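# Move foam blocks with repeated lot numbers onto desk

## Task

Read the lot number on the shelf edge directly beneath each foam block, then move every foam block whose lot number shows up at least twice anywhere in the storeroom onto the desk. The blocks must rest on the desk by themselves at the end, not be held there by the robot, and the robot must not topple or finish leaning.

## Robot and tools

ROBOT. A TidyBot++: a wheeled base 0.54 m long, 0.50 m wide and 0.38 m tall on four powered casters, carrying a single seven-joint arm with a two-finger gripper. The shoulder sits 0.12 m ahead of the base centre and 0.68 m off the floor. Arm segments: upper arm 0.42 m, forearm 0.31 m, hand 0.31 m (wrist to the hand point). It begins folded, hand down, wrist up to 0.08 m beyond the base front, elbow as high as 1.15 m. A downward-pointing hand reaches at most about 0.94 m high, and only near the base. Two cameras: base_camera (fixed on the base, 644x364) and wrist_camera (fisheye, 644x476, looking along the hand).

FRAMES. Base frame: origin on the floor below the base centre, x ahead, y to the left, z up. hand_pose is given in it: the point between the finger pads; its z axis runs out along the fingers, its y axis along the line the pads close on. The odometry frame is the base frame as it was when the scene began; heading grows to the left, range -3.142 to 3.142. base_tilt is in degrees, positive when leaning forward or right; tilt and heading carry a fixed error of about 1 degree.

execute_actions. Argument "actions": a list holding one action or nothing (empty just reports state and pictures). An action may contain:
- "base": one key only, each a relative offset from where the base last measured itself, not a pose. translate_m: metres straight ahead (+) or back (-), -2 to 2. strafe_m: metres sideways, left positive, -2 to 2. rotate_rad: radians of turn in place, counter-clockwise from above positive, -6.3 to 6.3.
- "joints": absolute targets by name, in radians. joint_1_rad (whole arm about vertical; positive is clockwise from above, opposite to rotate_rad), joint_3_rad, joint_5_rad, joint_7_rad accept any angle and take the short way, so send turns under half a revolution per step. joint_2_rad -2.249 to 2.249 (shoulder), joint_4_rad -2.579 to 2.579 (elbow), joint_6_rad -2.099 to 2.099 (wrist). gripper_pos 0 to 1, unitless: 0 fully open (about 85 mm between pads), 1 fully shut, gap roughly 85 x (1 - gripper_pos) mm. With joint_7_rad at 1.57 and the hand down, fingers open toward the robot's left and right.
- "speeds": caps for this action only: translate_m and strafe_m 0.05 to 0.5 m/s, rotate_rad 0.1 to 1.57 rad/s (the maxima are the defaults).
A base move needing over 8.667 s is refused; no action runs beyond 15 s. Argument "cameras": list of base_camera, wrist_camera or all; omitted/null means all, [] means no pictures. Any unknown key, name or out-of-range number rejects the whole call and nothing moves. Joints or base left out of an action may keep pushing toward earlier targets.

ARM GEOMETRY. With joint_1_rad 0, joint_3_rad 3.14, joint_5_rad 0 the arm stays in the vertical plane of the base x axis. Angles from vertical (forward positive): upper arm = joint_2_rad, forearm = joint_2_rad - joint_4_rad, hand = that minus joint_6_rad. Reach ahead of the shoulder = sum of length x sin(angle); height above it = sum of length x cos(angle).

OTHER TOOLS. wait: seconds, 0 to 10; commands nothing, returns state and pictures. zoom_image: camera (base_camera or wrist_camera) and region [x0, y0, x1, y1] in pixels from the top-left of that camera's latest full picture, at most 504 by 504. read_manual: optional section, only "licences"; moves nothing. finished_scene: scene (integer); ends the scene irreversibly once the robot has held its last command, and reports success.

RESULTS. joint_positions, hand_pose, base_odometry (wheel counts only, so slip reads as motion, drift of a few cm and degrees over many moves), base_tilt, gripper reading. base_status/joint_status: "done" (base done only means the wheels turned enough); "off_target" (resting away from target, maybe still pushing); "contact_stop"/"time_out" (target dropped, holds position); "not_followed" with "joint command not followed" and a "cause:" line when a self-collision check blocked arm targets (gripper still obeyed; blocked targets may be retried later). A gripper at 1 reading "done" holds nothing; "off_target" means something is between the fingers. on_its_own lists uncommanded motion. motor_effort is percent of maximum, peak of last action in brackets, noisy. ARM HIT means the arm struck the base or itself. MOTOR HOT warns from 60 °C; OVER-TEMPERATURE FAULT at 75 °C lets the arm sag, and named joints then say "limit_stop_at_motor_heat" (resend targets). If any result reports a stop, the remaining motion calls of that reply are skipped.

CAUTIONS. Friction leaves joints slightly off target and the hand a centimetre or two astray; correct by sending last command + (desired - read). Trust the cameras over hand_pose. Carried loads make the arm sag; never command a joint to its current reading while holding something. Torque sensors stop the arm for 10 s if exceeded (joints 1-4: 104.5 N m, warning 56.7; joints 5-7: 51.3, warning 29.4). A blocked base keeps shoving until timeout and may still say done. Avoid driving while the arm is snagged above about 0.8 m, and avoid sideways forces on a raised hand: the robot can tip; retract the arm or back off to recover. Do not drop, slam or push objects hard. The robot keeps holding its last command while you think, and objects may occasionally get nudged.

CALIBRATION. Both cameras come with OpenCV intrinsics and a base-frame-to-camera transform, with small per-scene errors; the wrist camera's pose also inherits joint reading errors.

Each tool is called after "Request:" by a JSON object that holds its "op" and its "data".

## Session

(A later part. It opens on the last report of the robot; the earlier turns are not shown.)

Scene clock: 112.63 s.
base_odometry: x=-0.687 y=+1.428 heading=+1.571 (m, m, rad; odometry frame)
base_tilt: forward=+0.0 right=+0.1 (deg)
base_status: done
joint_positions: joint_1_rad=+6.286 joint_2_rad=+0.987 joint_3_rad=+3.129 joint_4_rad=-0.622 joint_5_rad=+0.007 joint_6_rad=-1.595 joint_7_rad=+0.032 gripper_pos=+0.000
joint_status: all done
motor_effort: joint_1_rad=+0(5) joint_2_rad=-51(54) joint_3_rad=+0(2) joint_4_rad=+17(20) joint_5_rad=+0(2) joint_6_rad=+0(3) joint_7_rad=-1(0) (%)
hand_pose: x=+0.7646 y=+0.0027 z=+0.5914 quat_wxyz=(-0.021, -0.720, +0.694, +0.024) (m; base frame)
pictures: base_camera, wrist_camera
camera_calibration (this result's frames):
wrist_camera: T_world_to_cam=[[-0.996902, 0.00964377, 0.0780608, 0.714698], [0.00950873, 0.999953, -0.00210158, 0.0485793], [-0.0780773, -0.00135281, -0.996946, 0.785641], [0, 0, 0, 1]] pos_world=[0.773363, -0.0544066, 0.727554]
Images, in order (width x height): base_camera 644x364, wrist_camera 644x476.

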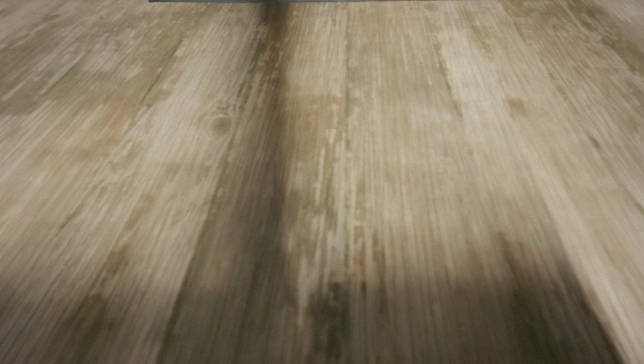

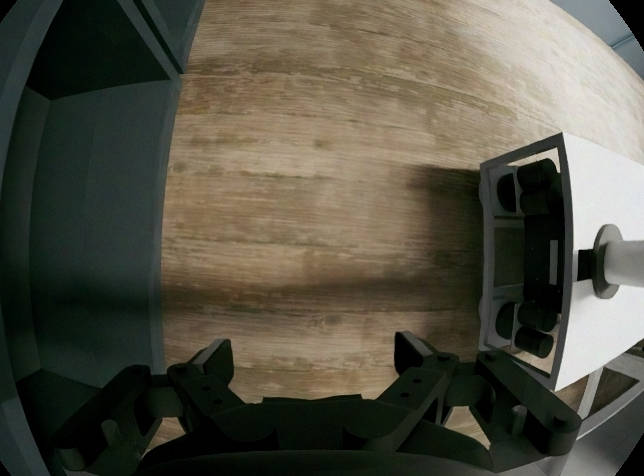

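Request:
{"op": "execute_actions", "data": {"actions": [{"base":{"translate_m":0.25},"joints":{"joint_2_rad":0.955,"joint_6_rad":-1.51}}], "cameras": ["wrist_camera"]}}

Request:
{"op": "execute_actions", "data": {"actions": [{"base":{"translate_m":0.2},"speeds":{"translate_m":0.12}}], "cameras": ["wrist_camera"]}}

Scene clock: 117.63 s.
base_odometry: x=-0.688 y=+1.678 heading=+1.572 (m, m, rad; odometry frame)
base_tilt: forward=+0.0 right=+0.0 (deg)
base_status: done
joint_positions: joint_1_rad=+6.286 joint_2_rad=+0.965 joint_3_rad=+3.129 joint_4_rad=-0.617 joint_5_rad=+0.007 joint_6_rad=-1.531 joint_7_rad=+0.032 gripper_pos=+0.000
joint_status: all done
motor_effort: joint_1_rad=+0(2) joint_2_rad=-51(54) joint_3_rad=+0(1) joint_4_rad=+19(20) joint_5_rad=+0(0) joint_6_rad=+0(0) joint_7_rad=-1(1) (%)
hand_pose: x=+0.7878 y=+0.0028 z=+0.6066 quat_wxyz=(+0.011, -0.720, +0.694, -0.009) (m; base frame)
pictures: wrist_camera
camera_calibration (this result's frames):
wrist_camera: T_world_to_cam=[[-0.999877, 0.00990898, -0.0121794, 0.793747], [0.00992176, 0.99995, -0.000988989, 0.0473277], [0.012169, -0.00110971, -0.999925, 0.733384], [0, 0, 0, 1]] pos_world=[0.784255, -0.0543768, 0.743043]
Images, in order (width x height): wrist_camera 644x476.

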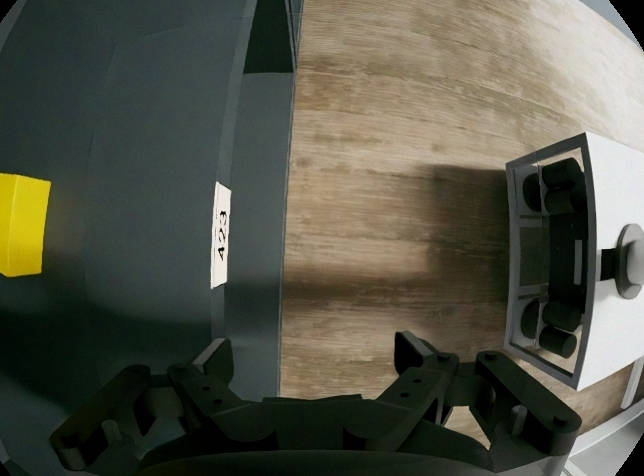

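Scene clock: 119.83 s.
base_odometry: x=-0.688 y=+1.878 heading=+1.572 (m, m, rad; odometry frame)
base_tilt: forward=+0.1 right=+0.1 (deg)
base_status: done
joint_positions: joint_1_rad=+6.286 joint_2_rad=+0.965 joint_3_rad=+3.129 joint_4_rad=-0.617 joint_5_rad=+0.007 joint_6_rad=-1.531 joint_7_rad=+0.032 gripper_pos=+0.000
joint_status: not commanded
motor_effort: joint_1_rad=+0(3) joint_2_rad=-49(53) joint_3_rad=-1(1) joint_4_rad=+18(19) joint_5_rad=+0(0) joint_6_rad=+0(1) joint_7_rad=+0(1) (%)
hand_pose: x=+0.7881 y=+0.0028 z=+0.6069 quat_wxyz=(+0.011, -0.720, +0.694, -0.009) (m; base frame)
pictures: wrist_camera
camera_calibration (this result's frames):
wrist_camera: T_world_to_cam=[[-0.999862, 0.00995239, -0.0132691, 0.794663], [0.00996621, 0.99995, -0.000975624, 0.0473084], [0.0132588, -0.00110773, -0.999911, 0.732829], [0, 0, 0, 1]] pos_world=[0.784366, -0.0544031, 0.743355]
Images, in order (width x height): wrist_camera 644x476.

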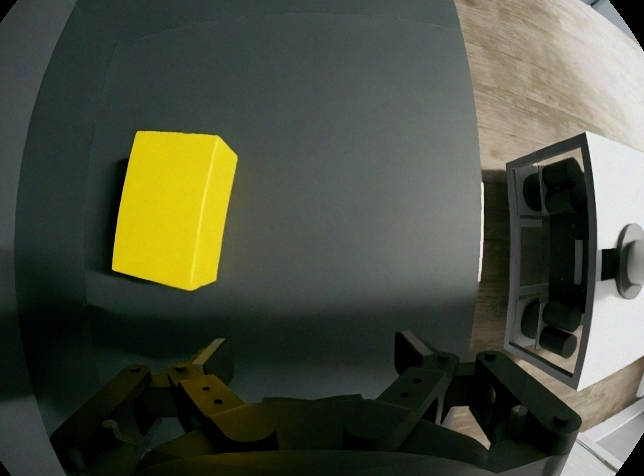

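Request:
{"op": "execute_actions", "data": {"actions": [{"base":{"translate_m":0.09},"speeds":{"translate_m":0.08},"joints":{"joint_7_rad":-0.15}}], "cameras": []}}

Request:
{"op": "execute_actions", "data": {"actions": [{"joints":{"joint_2_rad":1.01}}], "cameras": ["wrist_camera"]}}

Scene clock: 126.87 s.
base_odometry: x=-0.688 y=+1.968 heading=+1.573 (m, m, rad; odometry frame)
base_tilt: forward=+0.0 right=+0.0 (deg)
base_status: done
joint_positions: joint_1_rad=+6.286 joint_2_rad=+0.965 joint_3_rad=+3.129 joint_4_rad=-0.617 joint_5_rad=+0.007 joint_6_rad=-1.530 joint_7_rad=-0.131 gripper_pos=+0.000
joint_status: all done
motor_effort: joint_1_rad=+0(3) joint_2_rad=-50(53) joint_3_rad=+0(1) joint_4_rad=+18(19) joint_5_rad=+0(1) joint_6_rad=+1(1) joint_7_rad=-1(0) (%)
hand_pose: x=+0.7882 y=+0.0028 z=+0.6071 quat_wxyz=(+0.012, -0.661, +0.750, -0.009) (m; base frame)
pictures: none
No camera images: the call's "cameras" was empty. Leave "cameras" out to get every camera's image.

Scene clock: 127.73 s.
base_odometry: x=-0.688 y=+1.968 heading=+1.573 (m, m, rad; odometry frame)
base_tilt: forward=+0.0 right=+0.0 (deg)
base_status: not commanded
joint_positions: joint_1_rad=+6.286 joint_2_rad=+0.997 joint_3_rad=+3.129 joint_4_rad=-0.617 joint_5_rad=+0.007 joint_6_rad=-1.530 joint_7_rad=-0.131 gripper_pos=+0.000
joint_status: all done
motor_effort: joint_1_rad=+0(0) joint_2_rad=-52(52) joint_3_rad=+0(0) joint_4_rad=+18(18) joint_5_rad=+0(0) joint_6_rad=+0(0) joint_7_rad=-1(1) (%)
hand_pose: x=+0.7856 y=+0.0028 z=+0.5857 quat_wxyz=(+0.000, -0.661, +0.750, +0.002) (m; base frame)
pictures: wrist_camera
camera_calibration (this result's frames):
wrist_camera: T_world_to_cam=[[-0.984884, 0.172218, 0.0185673, 0.761021], [0.172218, 0.985058, -0.00162523, -0.0797374], [-0.0185698, 0.00159696, -0.999826, 0.736541], [0, 0, 0, 1]] pos_world=[0.776927, -0.0536918, 0.722153]
Images, in order (width x height): wrist_camera 644x476.

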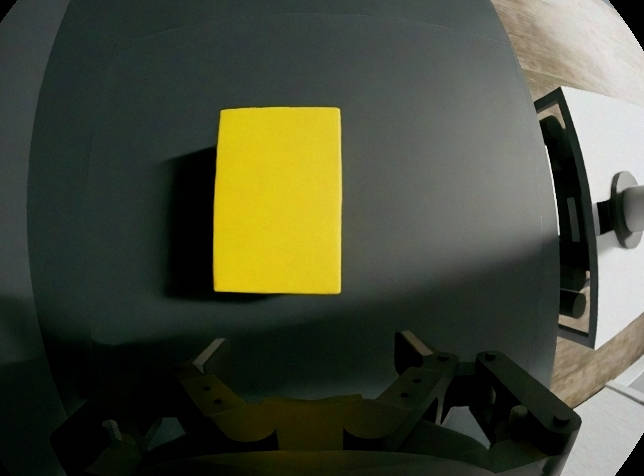

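Request:
{"op": "execute_actions", "data": {"actions": [{"base":{"translate_m":0.007}}], "cameras": []}}

Request:
{"op": "execute_actions", "data": {"actions": [{"base":{"strafe_m":-0.075},"speeds":{"strafe_m":0.08}}], "cameras": ["wrist_camera"]}}

Request:
{"op": "execute_actions", "data": {"actions": [{"joints":{"gripper_pos":1}}], "cameras": []}}

Request:
{"op": "execute_actions", "data": {"actions": [{"joints":{"joint_2_rad":0.945}}], "cameras": ["wrist_camera"]}}

Scene clock: 132.20 s.
base_odometry: x=-0.688 y=+1.975 heading=+1.573 (m, m, rad; odometry frame)
base_tilt: forward=+0.1 right=+0.0 (deg)
base_status: done
joint_positions: joint_1_rad=+6.286 joint_2_rad=+0.998 joint_3_rad=+3.129 joint_4_rad=-0.617 joint_5_rad=+0.007 joint_6_rad=-1.530 joint_7_rad=-0.131 gripper_pos=+0.000
joint_status: not commanded
motor_effort: joint_1_rad=+1(3) joint_2_rad=-51(54) joint_3_rad=+0(1) joint_4_rad=+18(18) joint_5_rad=+0(1) joint_6_rad=+0(1) joint_7_rad=-1(1) (%)
hand_pose: x=+0.7857 y=+0.0028 z=+0.5853 quat_wxyz=(+0.000, -0.661, +0.750, +0.002) (m; base frame)
pictures: none
No camera images: the call's "cameras" was empty. Leave "cameras" out to get every camera's image.

Scene clock: 133.63 s.
base_odometry: x=-0.613 y=+1.976 heading=+1.573 (m, m, rad; odometry frame)
base_tilt: forward=+0.0 right=+0.1 (deg)
base_status: done
joint_positions: joint_1_rad=+6.290 joint_2_rad=+0.998 joint_3_rad=+3.129 joint_4_rad=-0.617 joint_5_rad=+0.007 joint_6_rad=-1.530 joint_7_rad=-0.131 gripper_pos=+0.000
joint_status: not commanded
motor_effort: joint_1_rad=+0(4) joint_2_rad=-51(53) joint_3_rad=-1(1) joint_4_rad=+18(19) joint_5_rad=+0(1) joint_6_rad=+0(0) joint_7_rad=-1(0) (%)
hand_pose: x=+0.7857 y=-0.0002 z=+0.5853 quat_wxyz=(+0.000, -0.659, +0.752, +0.002) (m; base frame)
pictures: wrist_camera
camera_calibration (this result's frames):
wrist_camera: T_world_to_cam=[[-0.984096, 0.176634, 0.0188549, 0.760814], [0.176634, 0.984275, -0.001672, -0.0802466], [-0.0188538, 0.00168502, -0.999821, 0.736358], [0, 0, 0, 1]] pos_world=[0.776771, -0.0566419, 0.721747]
Images, in order (width x height): wrist_camera 644x476.

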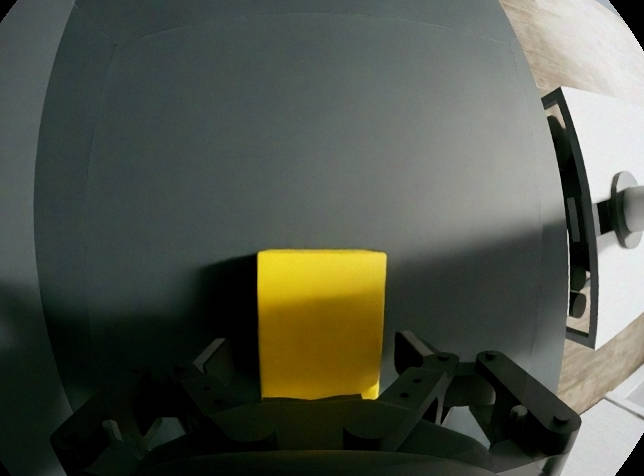

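Scene clock: 134.73 s.
base_odometry: x=-0.613 y=+1.976 heading=+1.573 (m, m, rad; odometry frame)
base_tilt: forward=+0.0 right=+0.1 (deg)
base_status: not commanded
joint_positions: joint_1_rad=+6.290 joint_2_rad=+0.995 joint_3_rad=+3.129 joint_4_rad=-0.614 joint_5_rad=+0.007 joint_6_rad=-1.530 joint_7_rad=-0.131 gripper_pos=+0.409
joint_status: gripper_pos off_target (ended at +0.409, target +1.000)
motor_effort: joint_1_rad=+0(1) joint_2_rad=-50(52) joint_3_rad=+0(1) joint_4_rad=+18(19) joint_5_rad=+0(1) joint_6_rad=+2(6) joint_7_rad=-1(0) (%)
hand_pose: x=+0.7866 y=-0.0002 z=+0.5874 quat_wxyz=(+0.002, -0.659, +0.752, +0.001) (m; base frame)
pictures: none
No camera images: the call's "cameras" was empty. Leave "cameras" out to get every camera's image.

Scene clock: 135.63 s.
base_odometry: x=-0.613 y=+1.976 heading=+1.573 (m, m, rad; odometry frame)
base_tilt: forward=+0.0 right=+0.1 (deg)
base_status: not commanded
joint_positions: joint_1_rad=+6.290 joint_2_rad=+0.963 joint_3_rad=+3.129 joint_4_rad=-0.614 joint_5_rad=+0.007 joint_6_rad=-1.530 joint_7_rad=-0.131 gripper_pos=+0.409
joint_status: all done
motor_effort: joint_1_rad=+0(0) joint_2_rad=-51(53) joint_3_rad=+0(0) joint_4_rad=+18(18) joint_5_rad=+0(0) joint_6_rad=+0(2) joint_7_rad=-1(1) (%)
hand_pose: x=+0.7893 y=-0.0003 z=+0.6088 quat_wxyz=(+0.014, -0.659, +0.752, -0.010) (m; base frame)
pictures: wrist_camera
camera_calibration (this result's frames):
wrist_camera: T_world_to_cam=[[-0.984127, 0.176658, -0.0169361, 0.785736], [0.176606, 0.984271, 0.00449792, -0.0845494], [0.0174643, 0.0014355, -0.999846, 0.731296], [0, 0, 0, 1]] pos_world=[0.775424, -0.0566365, 0.744872]
Images, in order (width x height): wrist_camera 644x476.

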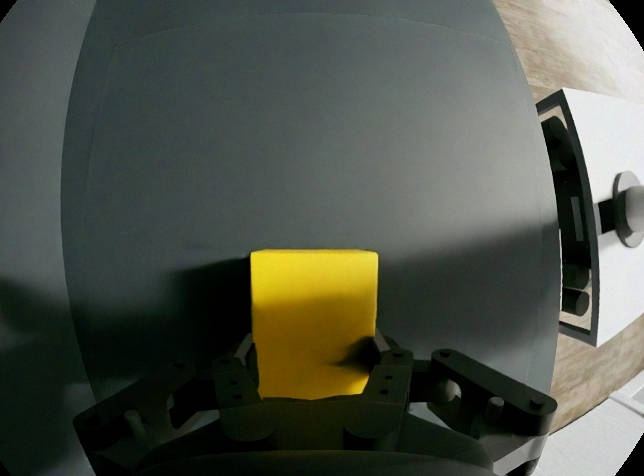

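Request:
{"op": "execute_actions", "data": {"actions": [{"base":{"translate_m":-0.5},"speeds":{"translate_m":0.25}}], "cameras": []}}

Request:
{"op": "execute_actions", "data": {"actions": [{"joints":{"joint_2_rad":0.38,"joint_4_rad":-0.9,"joint_6_rad":-1.62,"joint_7_rad":1.57},"base":{"strafe_m":-0.25}}], "cameras": []}}

Request:
{"op": "execute_actions", "data": {"actions": [{"base":{"translate_m":-1.3}}], "cameras": []}}

Request:
{"op": "execute_actions", "data": {"actions": [{"joints":{"joint_1_rad":4.71}}], "cameras": ["wrist_camera"]}}

Scene clock: 144.60 s.
base_odometry: x=-0.612 y=+1.475 heading=+1.573 (m, m, rad; odometry frame)
base_tilt: forward=+0.0 right=+0.1 (deg)
base_status: done
joint_positions: joint_1_rad=+6.290 joint_2_rad=+0.963 joint_3_rad=+3.129 joint_4_rad=-0.614 joint_5_rad=+0.007 joint_6_rad=-1.529 joint_7_rad=-0.131 gripper_pos=+0.409
joint_status: not commanded
motor_effort: joint_1_rad=+0(2) joint_2_rad=-50(54) joint_3_rad=+0(2) joint_4_rad=+18(20) joint_5_rad=+0(0) joint_6_rad=+1(1) joint_7_rad=-1(1) (%)
hand_pose: x=+0.7896 y=-0.0003 z=+0.6093 quat_wxyz=(+0.014, -0.659, +0.752, -0.011) (m; base frame)
pictures: none
No camera images: the call's "cameras" was empty. Leave "cameras" out to get every camera's image.

Scene clock: 146.97 s.
base_odometry: x=-0.362 y=+1.476 heading=+1.573 (m, m, rad; odometry frame)
base_tilt: forward=+0.0 right=+0.1 (deg)
base_status: done
joint_positions: joint_1_rad=+6.301 joint_2_rad=+0.388 joint_3_rad=+3.130 joint_4_rad=-0.880 joint_5_rad=+0.007 joint_6_rad=-1.596 joint_7_rad=+1.540 gripper_pos=+0.409
joint_status: all done
motor_effort: joint_1_rad=+0(6) joint_2_rad=-34(54) joint_3_rad=+0(2) joint_4_rad=+19(19) joint_5_rad=+0(1) joint_6_rad=+3(3) joint_7_rad=-1(0) (%)
hand_pose: x=+0.6632 y=-0.0052 z=+0.8660 quat_wxyz=(+0.001, -0.990, +0.019, -0.138) (m; base frame)
pictures: none
No camera images: the call's "cameras" was empty. Leave "cameras" out to get every camera's image.

Scene clock: 150.87 s.
base_odometry: x=-0.360 y=+0.176 heading=+1.572 (m, m, rad; odometry frame)
base_tilt: forward=+0.0 right=+0.1 (deg)
base_status: done
joint_positions: joint_1_rad=+6.301 joint_2_rad=+0.387 joint_3_rad=+3.130 joint_4_rad=-0.883 joint_5_rad=+0.007 joint_6_rad=-1.600 joint_7_rad=+1.540 gripper_pos=+0.409
joint_status: not commanded
motor_effort: joint_1_rad=+0(2) joint_2_rad=-37(41) joint_3_rad=-1(1) joint_4_rad=+20(21) joint_5_rad=+0(1) joint_6_rad=+2(3) joint_7_rad=+0(0) (%)
hand_pose: x=+0.6614 y=-0.0052 z=+0.8648 quat_wxyz=(+0.000, -0.991, +0.019, -0.135) (m; base frame)
pictures: none
No camera images: the call's "cameras" was empty. Leave "cameras" out to get every camera's image.

Scene clock: 153.67 s.
base_odometry: x=-0.360 y=+0.176 heading=+1.572 (m, m, rad; odometry frame)
base_tilt: forward=-0.1 right=+0.1 (deg)
base_status: not commanded
joint_positions: joint_1_rad=+4.727 joint_2_rad=+0.387 joint_3_rad=+3.130 joint_4_rad=-0.883 joint_5_rad=+0.007 joint_6_rad=-1.600 joint_7_rad=+1.540 gripper_pos=+0.409
joint_status: all done
motor_effort: joint_1_rad=-1(3) joint_2_rad=-34(36) joint_3_rad=-1(1) joint_4_rad=+20(19) joint_5_rad=+0(1) joint_6_rad=+3(3) joint_7_rad=-1(1) (%)
hand_pose: x=+0.1227 y=+0.5424 z=+0.8648 quat_wxyz=(+0.096, -0.713, -0.688, -0.095) (m; base frame)
pictures: wrist_camera
camera_calibration (this result's frames):
wrist_camera: T_world_to_cam=[[0.996434, -0.0842969, -0.00356328, -0.0748041], [-0.0820826, -0.958758, -0.272113, 0.822725], [0.0195219, 0.271435, -0.962259, 0.818963], [0, 0, 0, 1]] pos_world=[0.126081, 0.560193, 1.01166]
Images, in order (width x height): wrist_camera 644x476.

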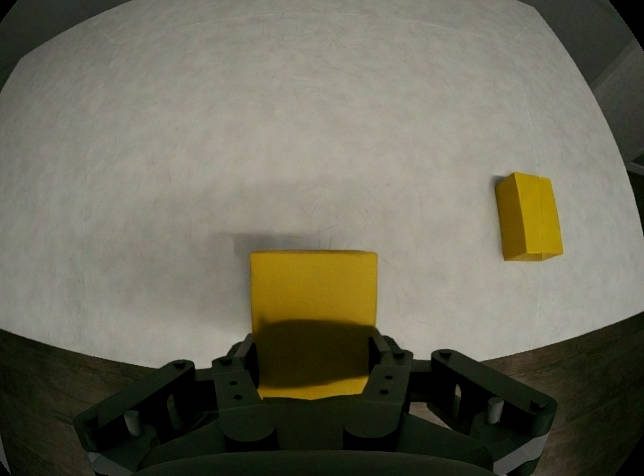

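Request:
{"op": "execute_actions", "data": {"actions": [{"base":{"strafe_m":0.11},"joints":{"joint_2_rad":0.46,"joint_4_rad":-0.97}}], "cameras": []}}

Request:
{"op": "execute_actions", "data": {"actions": [{"joints":{"joint_2_rad":0.53}}], "cameras": []}}

Request:
{"op": "execute_actions", "data": {"actions": [{"joints":{"gripper_pos":0}}], "cameras": []}}

Request:
{"op": "execute_actions", "data": {"actions": [{"joints":{"joint_2_rad":0.2}}], "cameras": ["wrist_camera"]}}

Request:
{"op": "execute_actions", "data": {"actions": [{"base":{"strafe_m":-0.35},"joints":{"joint_2_rad":-0.6,"joint_4_rad":-2.2,"joint_6_rad":-0.3,"joint_7_rad":1.63}}], "cameras": []}}

Request:
{"op": "execute_actions", "data": {"actions": [{"base":{"translate_m":-1.1},"joints":{"joint_1_rad":2.4,"joint_4_rad":-2.5,"joint_6_rad":-0.1}}], "cameras": ["wrist_camera"]}}

Scene clock: 161.10 s.
base_odometry: x=-0.470 y=+0.175 heading=+1.573 (m, m, rad; odometry frame)
base_tilt: forward=+0.0 right=+0.0 (deg)
base_status: done
joint_positions: joint_1_rad=+4.727 joint_2_rad=+0.466 joint_3_rad=+3.130 joint_4_rad=-0.954 joint_5_rad=+0.007 joint_6_rad=-1.601 joint_7_rad=+1.540 gripper_pos=+0.409
joint_status: all done
motor_effort: joint_1_rad=+0(1) joint_2_rad=-37(43) joint_3_rad=-1(1) joint_4_rad=+19(20) joint_5_rad=+0(1) joint_6_rad=+1(4) joint_7_rad=-1(1) (%)
hand_pose: x=+0.1227 y=+0.5374 z=+0.7959 quat_wxyz=(+0.043, -0.718, -0.693, -0.043) (m; base frame)
pictures: none
No camera images: the call's "cameras" was empty. Leave "cameras" out to get every camera's image.

Scene clock: 176.10 s.
base_odometry: x=-0.470 y=+0.175 heading=+1.573 (m, m, rad; odometry frame)
base_tilt: forward=+0.0 right=+0.0 (deg)
base_status: not commanded
joint_positions: joint_1_rad=+4.727 joint_2_rad=+0.511 joint_3_rad=+3.130 joint_4_rad=-0.949 joint_5_rad=+0.007 joint_6_rad=-1.595 joint_7_rad=+1.540 gripper_pos=+0.409
joint_status: all done
motor_effort: joint_1_rad=+1(1) joint_2_rad=-32(38) joint_3_rad=+0(1) joint_4_rad=+11(19) joint_5_rad=-1(1) joint_6_rad=-5(7) joint_7_rad=-1(1) (%)
hand_pose: x=+0.1228 y=+0.5452 z=+0.7739 quat_wxyz=(+0.031, -0.719, -0.694, -0.031) (m; base frame)
pictures: none
No camera images: the call's "cameras" was empty. Leave "cameras" out to get every camera's image.

Scene clock: 177.20 s.
base_odometry: x=-0.470 y=+0.175 heading=+1.573 (m, m, rad; odometry frame)
base_tilt: forward=+0.0 right=+0.1 (deg)
base_status: not commanded
joint_positions: joint_1_rad=+4.727 joint_2_rad=+0.520 joint_3_rad=+3.130 joint_4_rad=-0.964 joint_5_rad=+0.007 joint_6_rad=-1.595 joint_7_rad=+1.540 gripper_pos=+0.000
joint_status: all done
motor_effort: joint_1_rad=+0(1) joint_2_rad=-39(40) joint_3_rad=+0(0) joint_4_rad=+19(20) joint_5_rad=+0(0) joint_6_rad=+1(6) joint_7_rad=-1(1) (%)
hand_pose: x=+0.1227 y=+0.5416 z=+0.7636 quat_wxyz=(+0.022, -0.719, -0.694, -0.022) (m; base frame)
pictures: none
No camera images: the call's "cameras" was empty. Leave "cameras" out to get every camera's image.

Scene clock: 178.63 s.
base_odometry: x=-0.470 y=+0.175 heading=+1.573 (m, m, rad; odometry frame)
base_tilt: forward=+0.0 right=+0.0 (deg)
base_status: not commanded
joint_positions: joint_1_rad=+4.727 joint_2_rad=+0.196 joint_3_rad=+3.130 joint_4_rad=-0.964 joint_5_rad=+0.007 joint_6_rad=-1.595 joint_7_rad=+1.540 gripper_pos=+0.000
joint_status: all done
motor_effort: joint_1_rad=+0(1) joint_2_rad=-27(41) joint_3_rad=+0(0) joint_4_rad=+19(20) joint_5_rad=+0(0) joint_6_rad=+4(4) joint_7_rad=-1(0) (%)
hand_pose: x=+0.1219 y=+0.4874 z=+0.9316 quat_wxyz=(+0.136, -0.706, -0.681, -0.135) (m; base frame)
pictures: wrist_camera
camera_calibration (this result's frames):
wrist_camera: T_world_to_cam=[[0.996478, -0.0831843, -0.0105688, -0.0724429], [-0.0809471, -0.921379, -0.380141, 0.870434], [0.0218839, 0.379658, -0.924868, 0.810269], [0, 0, 0, 1]] pos_world=[0.124915, 0.488349, 1.07951]
Images, in order (width x height): wrist_camera 644x476.

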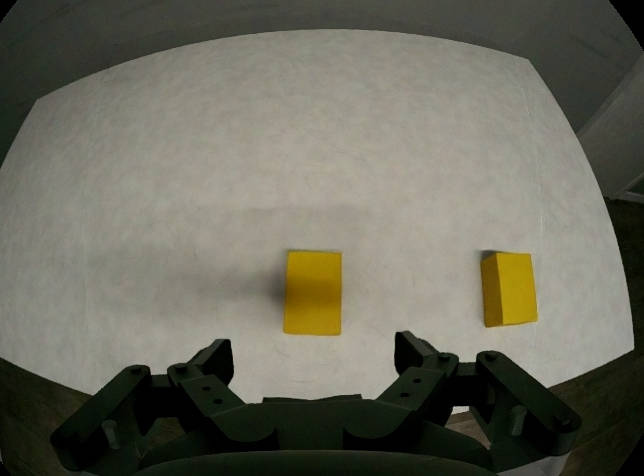

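Scene clock: 181.13 s.
base_odometry: x=-0.119 y=+0.176 heading=+1.572 (m, m, rad; odometry frame)
base_tilt: forward=+0.0 right=+0.0 (deg)
base_status: done
joint_positions: joint_1_rad=+4.726 joint_2_rad=-0.578 joint_3_rad=+3.130 joint_4_rad=-2.181 joint_5_rad=+0.007 joint_6_rad=-0.325 joint_7_rad=+1.591 gripper_pos=+0.000
joint_status: all done
motor_effort: joint_1_rad=+0(3) joint_2_rad=-2(33) joint_3_rad=+1(2) joint_4_rad=+24(24) joint_5_rad=+0(1) joint_6_rad=+8(9) joint_7_rad=-1(0) (%)
hand_pose: x=+0.1184 y=+0.3757 z=+0.9150 quat_wxyz=(+0.394, -0.573, -0.588, -0.412) (m; base frame)
pictures: none
No camera images: the call's "cameras" was empty. Leave "cameras" out to get every camera's image.

Scene clock: 184.67 s.
base_odometry: x=-0.117 y=-0.924 heading=+1.573 (m, m, rad; odometry frame)
base_tilt: forward=+0.0 right=+0.0 (deg)
base_status: done
joint_positions: joint_1_rad=+2.424 joint_2_rad=-0.580 joint_3_rad=+3.131 joint_4_rad=-2.477 joint_5_rad=+0.007 joint_6_rad=-0.125 joint_7_rad=+1.591 gripper_pos=+0.000
joint_status: all done
motor_effort: joint_1_rad=+0(1) joint_2_rad=-1(4) joint_3_rad=+1(1) joint_4_rad=+23(24) joint_5_rad=+0(0) joint_6_rad=+8(8) joint_7_rad=-1(1) (%)
hand_pose: x=-0.1392 y=-0.2320 z=+0.7972 quat_wxyz=(+0.500, +0.313, -0.787, +0.179) (m; base frame)
pictures: wrist_camera
camera_calibration (this result's frames):
wrist_camera: T_world_to_cam=[[-0.646971, 0.762503, -0.00422297, 0.0888382], [0.331945, 0.276655, -0.901817, 0.886644], [-0.68647, -0.584851, -0.432097, 0.249585], [0, 0, 0, 1]] pos_world=[-0.0655091, -0.167064, 0.907811]
Images, in order (width x height): wrist_camera 644x476.

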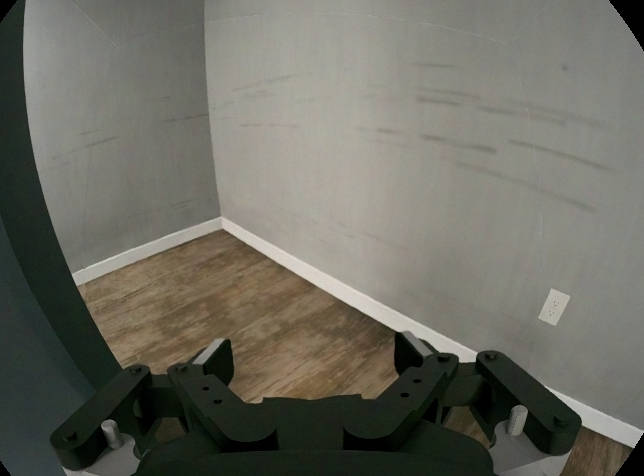

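Request:
{"op": "execute_actions", "data": {"actions": [{"base":{"translate_m":-0.48},"joints":{"joint_1_rad":1.55}}], "cameras": ["wrist_camera"]}}

Scene clock: 189.53 s.
base_odometry: x=-0.116 y=-1.404 heading=+1.573 (m, m, rad; odometry frame)
base_tilt: forward=+0.0 right=+0.1 (deg)
base_status: done
joint_positions: joint_1_rad=+1.574 joint_2_rad=-0.583 joint_3_rad=+3.131 joint_4_rad=-2.479 joint_5_rad=+0.007 joint_6_rad=-0.125 joint_7_rad=+1.591 gripper_pos=+0.000
joint_status: all done
motor_effort: joint_1_rad=+0(1) joint_2_rad=-1(0) joint_3_rad=+1(1) joint_4_rad=+23(23) joint_5_rad=+0(0) joint_6_rad=+8(8) joint_7_rad=-1(1) (%)
hand_pose: x=+0.1229 y=-0.3463 z=+0.7971 quat_wxyz=(+0.382, +0.610, -0.588, +0.370) (m; base frame)
pictures: wrist_camera
camera_calibration (this result's frames):
wrist_camera: T_world_to_cam=[[-0.999843, 0.0171991, -0.00422337, 0.13081], [0.011224, 0.430916, -0.902322, 0.924456], [-0.0136992, -0.902228, -0.431042, 0.169197], [0, 0, 0, 1]] pos_world=[0.122732, -0.247958, 0.90764]
Images, in order (width x height): wrist_camera 644x476.

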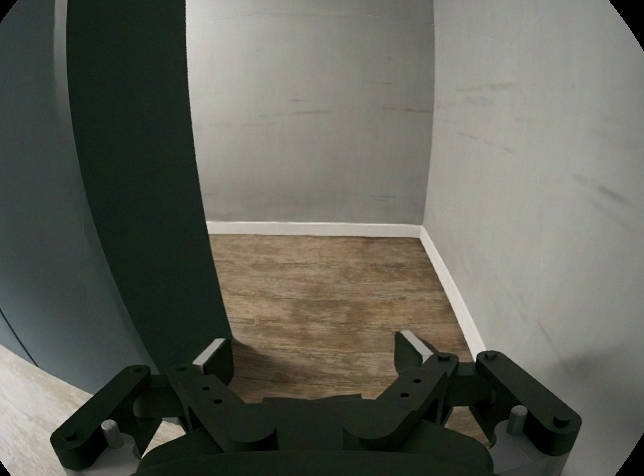

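Request:
{"op": "execute_actions", "data": {"actions": [{"base":{"strafe_m":-1.3}}], "cameras": ["wrist_camera"]}}

Request:
{"op": "execute_actions", "data": {"actions": [{"base":{"strafe_m":-0.33},"joints":{"joint_1_rad":0}}]}}

Scene clock: 199.40 s.
base_odometry: x=+1.184 y=-1.403 heading=+1.573 (m, m, rad; odometry frame)
base_tilt: forward=+0.0 right=+0.1 (deg)
base_status: done
joint_positions: joint_1_rad=+1.574 joint_2_rad=-0.586 joint_3_rad=+3.131 joint_4_rad=-2.481 joint_5_rad=+0.007 joint_6_rad=-0.124 joint_7_rad=+1.591 gripper_pos=+0.000
joint_status: not commanded
motor_effort: joint_1_rad=+0(0) joint_2_rad=-1(3) joint_3_rad=+0(1) joint_4_rad=+22(23) joint_5_rad=+0(0) joint_6_rad=+8(9) joint_7_rad=-1(1) (%)
hand_pose: x=+0.1229 y=-0.3458 z=+0.7975 quat_wxyz=(+0.383, +0.609, -0.587, +0.371) (m; base frame)
pictures: wrist_camera
camera_calibration (this result's frames):
wrist_camera: T_world_to_cam=[[-0.999844, 0.017147, -0.00426284, 0.130827], [0.0112008, 0.428512, -0.903467, 0.92469], [-0.013665, -0.903373, -0.428637, 0.167522], [0, 0, 0, 1]] pos_world=[0.122739, -0.247149, 0.907791]
Images, in order (width x height): wrist_camera 644x476.

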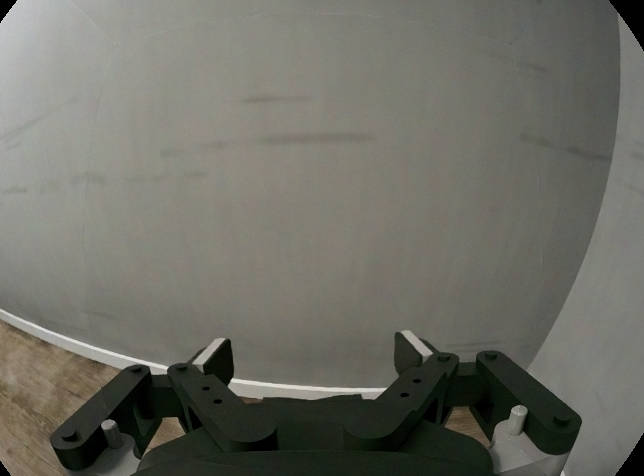

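Scene clock: 202.17 s.
base_odometry: x=+1.514 y=-1.402 heading=+1.572 (m, m, rad; odometry frame)
base_tilt: forward=+0.0 right=+0.0 (deg)
base_status: done
joint_positions: joint_1_rad=+0.024 joint_2_rad=-0.588 joint_3_rad=+3.131 joint_4_rad=-2.482 joint_5_rad=+0.007 joint_6_rad=-0.123 joint_7_rad=+1.591 gripper_pos=+0.000
joint_status: all done
motor_effort: joint_1_rad=+0(1) joint_2_rad=-1(3) joint_3_rad=+1(1) joint_4_rad=+22(23) joint_5_rad=+0(0) joint_6_rad=+8(8) joint_7_rad=-1(1) (%)
hand_pose: x=+0.4644 y=-0.0033 z=+0.7980 quat_wxyz=(+0.014, +0.846, +0.007, +0.533) (m; base frame)
pictures: base_camera, wrist_camera
camera_calibration (this result's frames):
wrist_camera: T_world_to_cam=[[-0.0379036, -0.999272, -0.00428646, 0.016366], [-0.426482, 0.0200559, -0.904274, 0.977059], [0.903702, -0.0324471, -0.426931, 0.057277], [0, 0, 0, 1]] pos_world=[0.365557, -0.00138323, 0.908052]
Images, in order (width x height): base_camera 644x364, wrist_camera 644x476.

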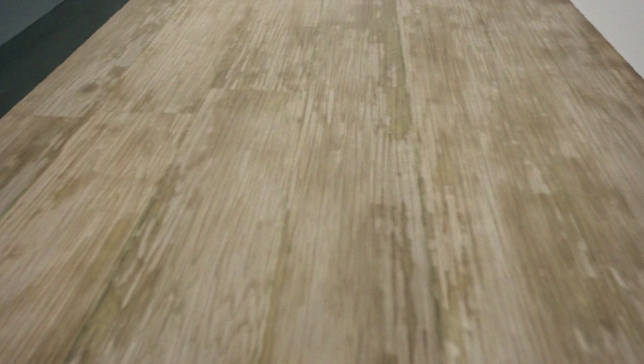

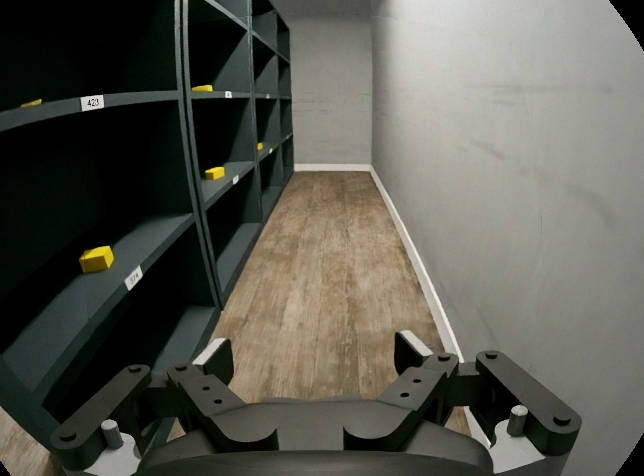

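Request:
{"op": "execute_actions", "data": {"actions": [{"base":{"rotate_rad":-0.05},"joints":{"joint_1_rad":-1.57,"joint_6_rad":-0.05}}], "cameras": []}}

Request:
{"op": "execute_actions", "data": {"actions": [{"base":{"translate_m":0.65}}]}}

Request:
{"op": "execute_actions", "data": {"actions": [{"base":{"translate_m":0.8}}]}}

Scene clock: 209.97 s.
base_odometry: x=+1.514 y=-1.402 heading=+1.523 (m, m, rad; odometry frame)
base_tilt: forward=+0.0 right=+0.1 (deg)
base_status: done
joint_positions: joint_1_rad=-1.546 joint_2_rad=-0.588 joint_3_rad=+3.131 joint_4_rad=-2.482 joint_5_rad=+0.007 joint_6_rad=-0.076 joint_7_rad=+1.591 gripper_pos=+0.000
joint_status: all done
motor_effort: joint_1_rad=+0(1) joint_2_rad=-1(3) joint_3_rad=+0(1) joint_4_rad=+22(23) joint_5_rad=+0(0) joint_6_rad=+8(8) joint_7_rad=-1(1) (%)
hand_pose: x=+0.1225 y=+0.3514 z=+0.8113 quat_wxyz=(-0.381, +0.585, +0.594, +0.401) (m; base frame)
pictures: none
No camera images: the call's "cameras" was empty. Leave "cameras" out to get every camera's image.

Scene clock: 212.60 s.
base_odometry: x=+1.546 y=-0.753 heading=+1.522 (m, m, rad; odometry frame)
base_tilt: forward=+0.0 right=+0.0 (deg)
base_status: done
joint_positions: joint_1_rad=-1.546 joint_2_rad=-0.588 joint_3_rad=+3.131 joint_4_rad=-2.482 joint_5_rad=+0.007 joint_6_rad=-0.075 joint_7_rad=+1.591 gripper_pos=+0.000
joint_status: not commanded
motor_effort: joint_1_rad=+0(0) joint_2_rad=-1(1) joint_3_rad=+0(2) joint_4_rad=+23(23) joint_5_rad=+0(0) joint_6_rad=+8(8) joint_7_rad=-1(1) (%)
hand_pose: x=+0.1225 y=+0.3515 z=+0.8116 quat_wxyz=(-0.381, +0.584, +0.593, +0.402) (m; base frame)
pictures: base_camera, wrist_camera
camera_calibration (this result's frames):
wrist_camera: T_world_to_cam=[[0.999266, -0.0378895, -0.00556173, -0.105948], [-0.0196503, -0.382655, -0.923682, 0.943882], [0.0328696, 0.923114, -0.383119, 0.118809], [0, 0, 0, 1]] pos_world=[0.120512, 0.247493, 0.916775]
Images, in order (width x height): base_camera 644x364, wrist_camera 644x476.

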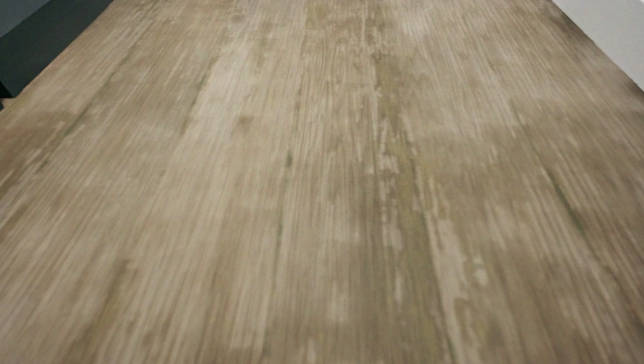

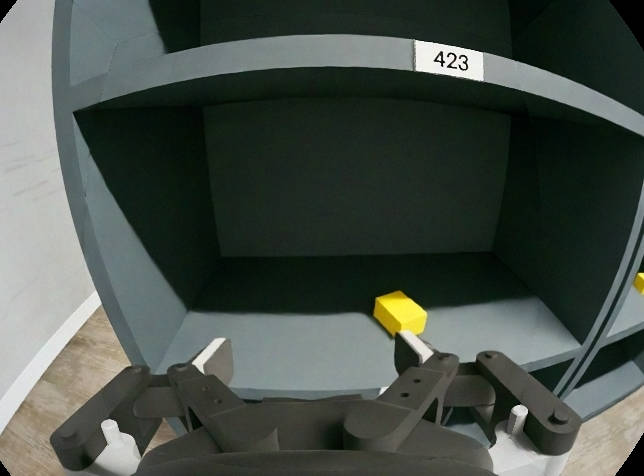

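Scene clock: 215.53 s.
base_odometry: x=+1.585 y=+0.046 heading=+1.522 (m, m, rad; odometry frame)
base_tilt: forward=+0.0 right=+0.1 (deg)
base_status: done
joint_positions: joint_1_rad=-1.546 joint_2_rad=-0.588 joint_3_rad=+3.131 joint_4_rad=-2.482 joint_5_rad=+0.007 joint_6_rad=-0.075 joint_7_rad=+1.591 gripper_pos=+0.000
joint_status: not commanded
motor_effort: joint_1_rad=+0(0) joint_2_rad=-1(1) joint_3_rad=+0(2) joint_4_rad=+22(23) joint_5_rad=+0(0) joint_6_rad=+8(8) joint_7_rad=-1(1) (%)
hand_pose: x=+0.1225 y=+0.3515 z=+0.8116 quat_wxyz=(-0.381, +0.584, +0.593, +0.402) (m; base frame)
pictures: base_camera, wrist_camera
camera_calibration (this result's frames):
wrist_camera: T_world_to_cam=[[0.999266, -0.0378883, -0.00556262, -0.105947], [-0.0196491, -0.38261, -0.923701, 0.943896], [0.0328691, 0.923133, -0.383074, 0.118765], [0, 0, 0, 1]] pos_world=[0.120512, 0.247494, 0.916784]
Images, in order (width x height): base_camera 644x364, wrist_camera 644x476.

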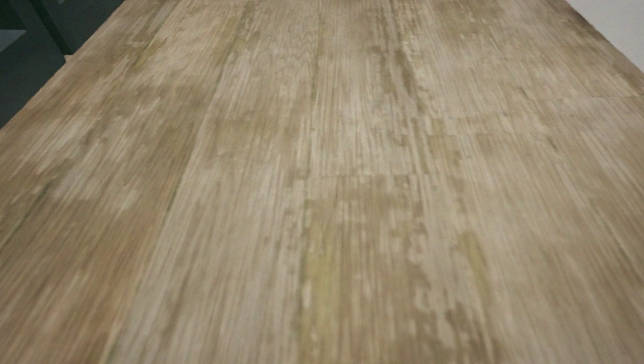

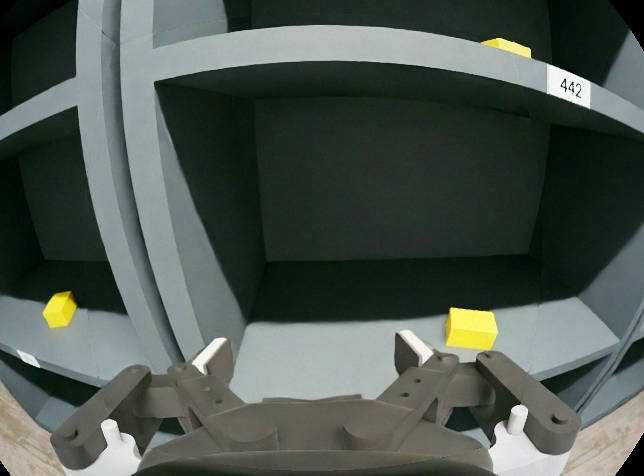

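Request:
{"op": "execute_actions", "data": {"actions": [{"base":{"translate_m":0.3},"joints":{"joint_6_rad":-0.35}}]}}

Request:
{"op": "execute_actions", "data": {"actions": [{"base":{"translate_m":0.9}}]}}

Request:
{"op": "execute_actions", "data": {"actions": [{"base":{"translate_m":0.8}}]}}

Scene clock: 220.20 s.
base_odometry: x=+1.599 y=+0.346 heading=+1.522 (m, m, rad; odometry frame)
base_tilt: forward=+0.1 right=+0.1 (deg)
base_status: done
joint_positions: joint_1_rad=-1.546 joint_2_rad=-0.588 joint_3_rad=+3.131 joint_4_rad=-2.495 joint_5_rad=+0.007 joint_6_rad=-0.344 joint_7_rad=+1.591 gripper_pos=+0.000
joint_status: all done
motor_effort: joint_1_rad=+0(0) joint_2_rad=+0(0) joint_3_rad=+0(2) joint_4_rad=+22(24) joint_5_rad=+1(1) joint_6_rad=+7(8) joint_7_rad=+0(1) (%)
hand_pose: x=+0.1228 y=+0.3052 z=+0.7324 quat_wxyz=(-0.295, +0.634, +0.642, +0.314) (m; base frame)
pictures: base_camera, wrist_camera
camera_calibration (this result's frames):
wrist_camera: T_world_to_cam=[[0.999123, -0.0418332, 0.00194952, -0.112731], [-0.0246358, -0.624758, -0.78043, 0.822606], [0.0338659, 0.779697, -0.625241, 0.352203], [0, 0, 0, 1]] pos_world=[0.12097, 0.234602, 0.862417]
Images, in order (width x height): base_camera 644x364, wrist_camera 644x476.

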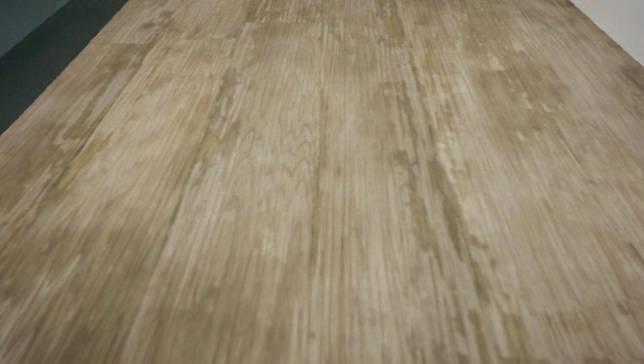

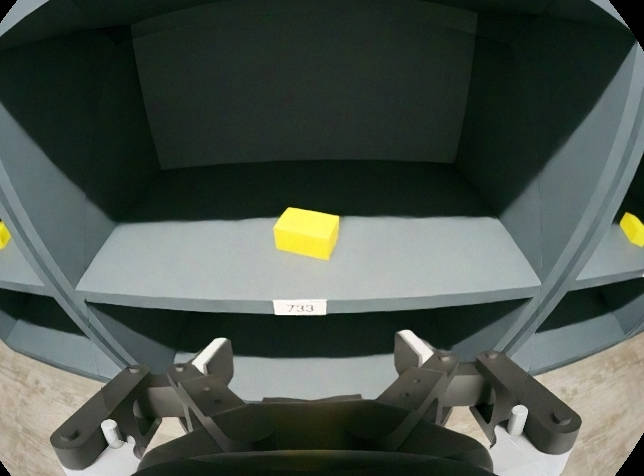

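Scene clock: 223.33 s.
base_odometry: x=+1.643 y=+1.245 heading=+1.522 (m, m, rad; odometry frame)
base_tilt: forward=+0.0 right=+0.1 (deg)
base_status: done
joint_positions: joint_1_rad=-1.546 joint_2_rad=-0.588 joint_3_rad=+3.131 joint_4_rad=-2.495 joint_5_rad=+0.007 joint_6_rad=-0.344 joint_7_rad=+1.591 gripper_pos=+0.000
joint_status: not commanded
motor_effort: joint_1_rad=+0(0) joint_2_rad=+0(1) joint_3_rad=+1(2) joint_4_rad=+22(22) joint_5_rad=+0(0) joint_6_rad=+7(7) joint_7_rad=-1(1) (%)
hand_pose: x=+0.1228 y=+0.3052 z=+0.7324 quat_wxyz=(-0.295, +0.634, +0.642, +0.314) (m; base frame)
pictures: base_camera, wrist_camera
camera_calibration (this result's frames):
wrist_camera: T_world_to_cam=[[0.999123, -0.0418328, 0.00194984, -0.112731], [-0.0246353, -0.624758, -0.78043, 0.822606], [0.0338658, 0.779697, -0.625241, 0.352203], [0, 0, 0, 1]] pos_world=[0.12097, 0.234602, 0.862417]
Images, in order (width x height): base_camera 644x364, wrist_camera 644x476.

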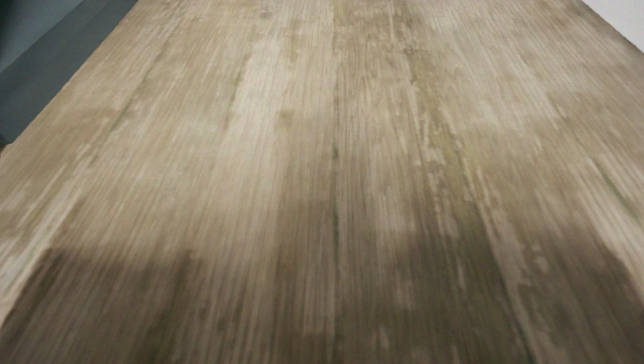

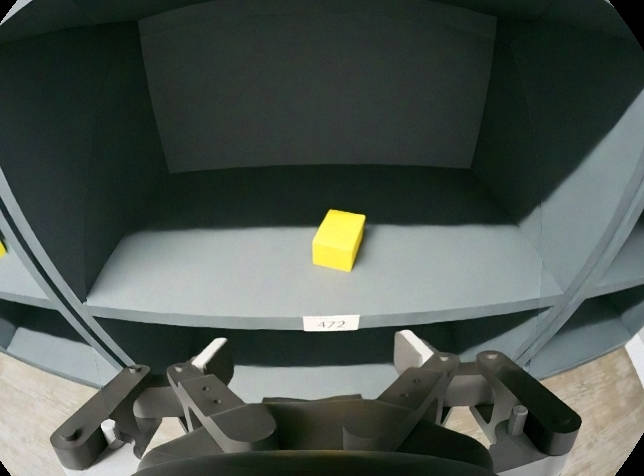

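Scene clock: 226.27 s.
base_odometry: x=+1.683 y=+2.045 heading=+1.522 (m, m, rad; odometry frame)
base_tilt: forward=+0.0 right=+0.1 (deg)
base_status: done
joint_positions: joint_1_rad=-1.546 joint_2_rad=-0.588 joint_3_rad=+3.131 joint_4_rad=-2.495 joint_5_rad=+0.007 joint_6_rad=-0.344 joint_7_rad=+1.591 gripper_pos=+0.000
joint_status: not commanded
motor_effort: joint_1_rad=+0(0) joint_2_rad=+0(0) joint_3_rad=+0(1) joint_4_rad=+21(22) joint_5_rad=+0(0) joint_6_rad=+7(7) joint_7_rad=-1(0) (%)
hand_pose: x=+0.1228 y=+0.3052 z=+0.7324 quat_wxyz=(-0.295, +0.634, +0.642, +0.314) (m; base frame)
pictures: base_camera, wrist_camera
camera_calibration (this result's frames):
wrist_camera: T_world_to_cam=[[0.999123, -0.0418327, 0.00194992, -0.112731], [-0.0246351, -0.624758, -0.78043, 0.822606], [0.0338657, 0.779697, -0.625241, 0.352203], [0, 0, 0, 1]] pos_world=[0.12097, 0.234602, 0.862417]
Images, in order (width x height): base_camera 644x364, wrist_camera 644x476.

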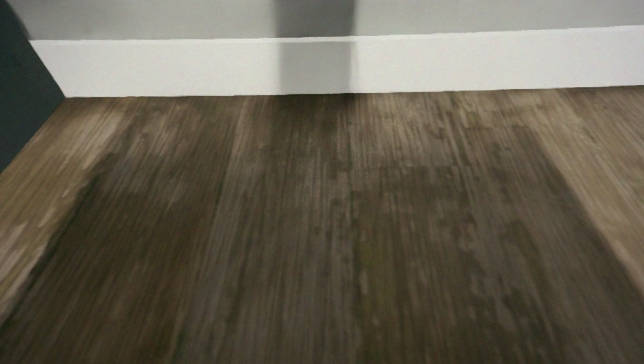

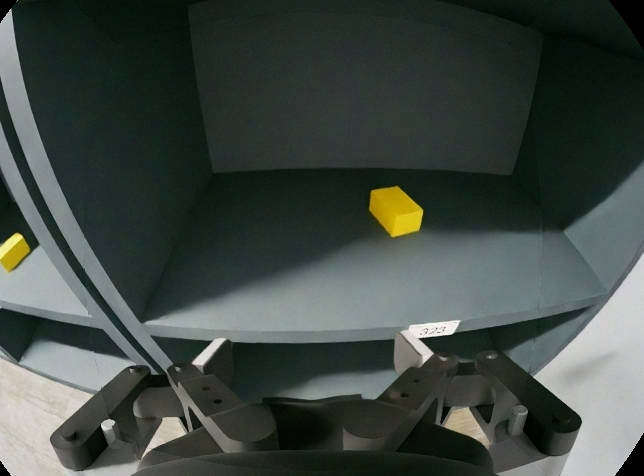

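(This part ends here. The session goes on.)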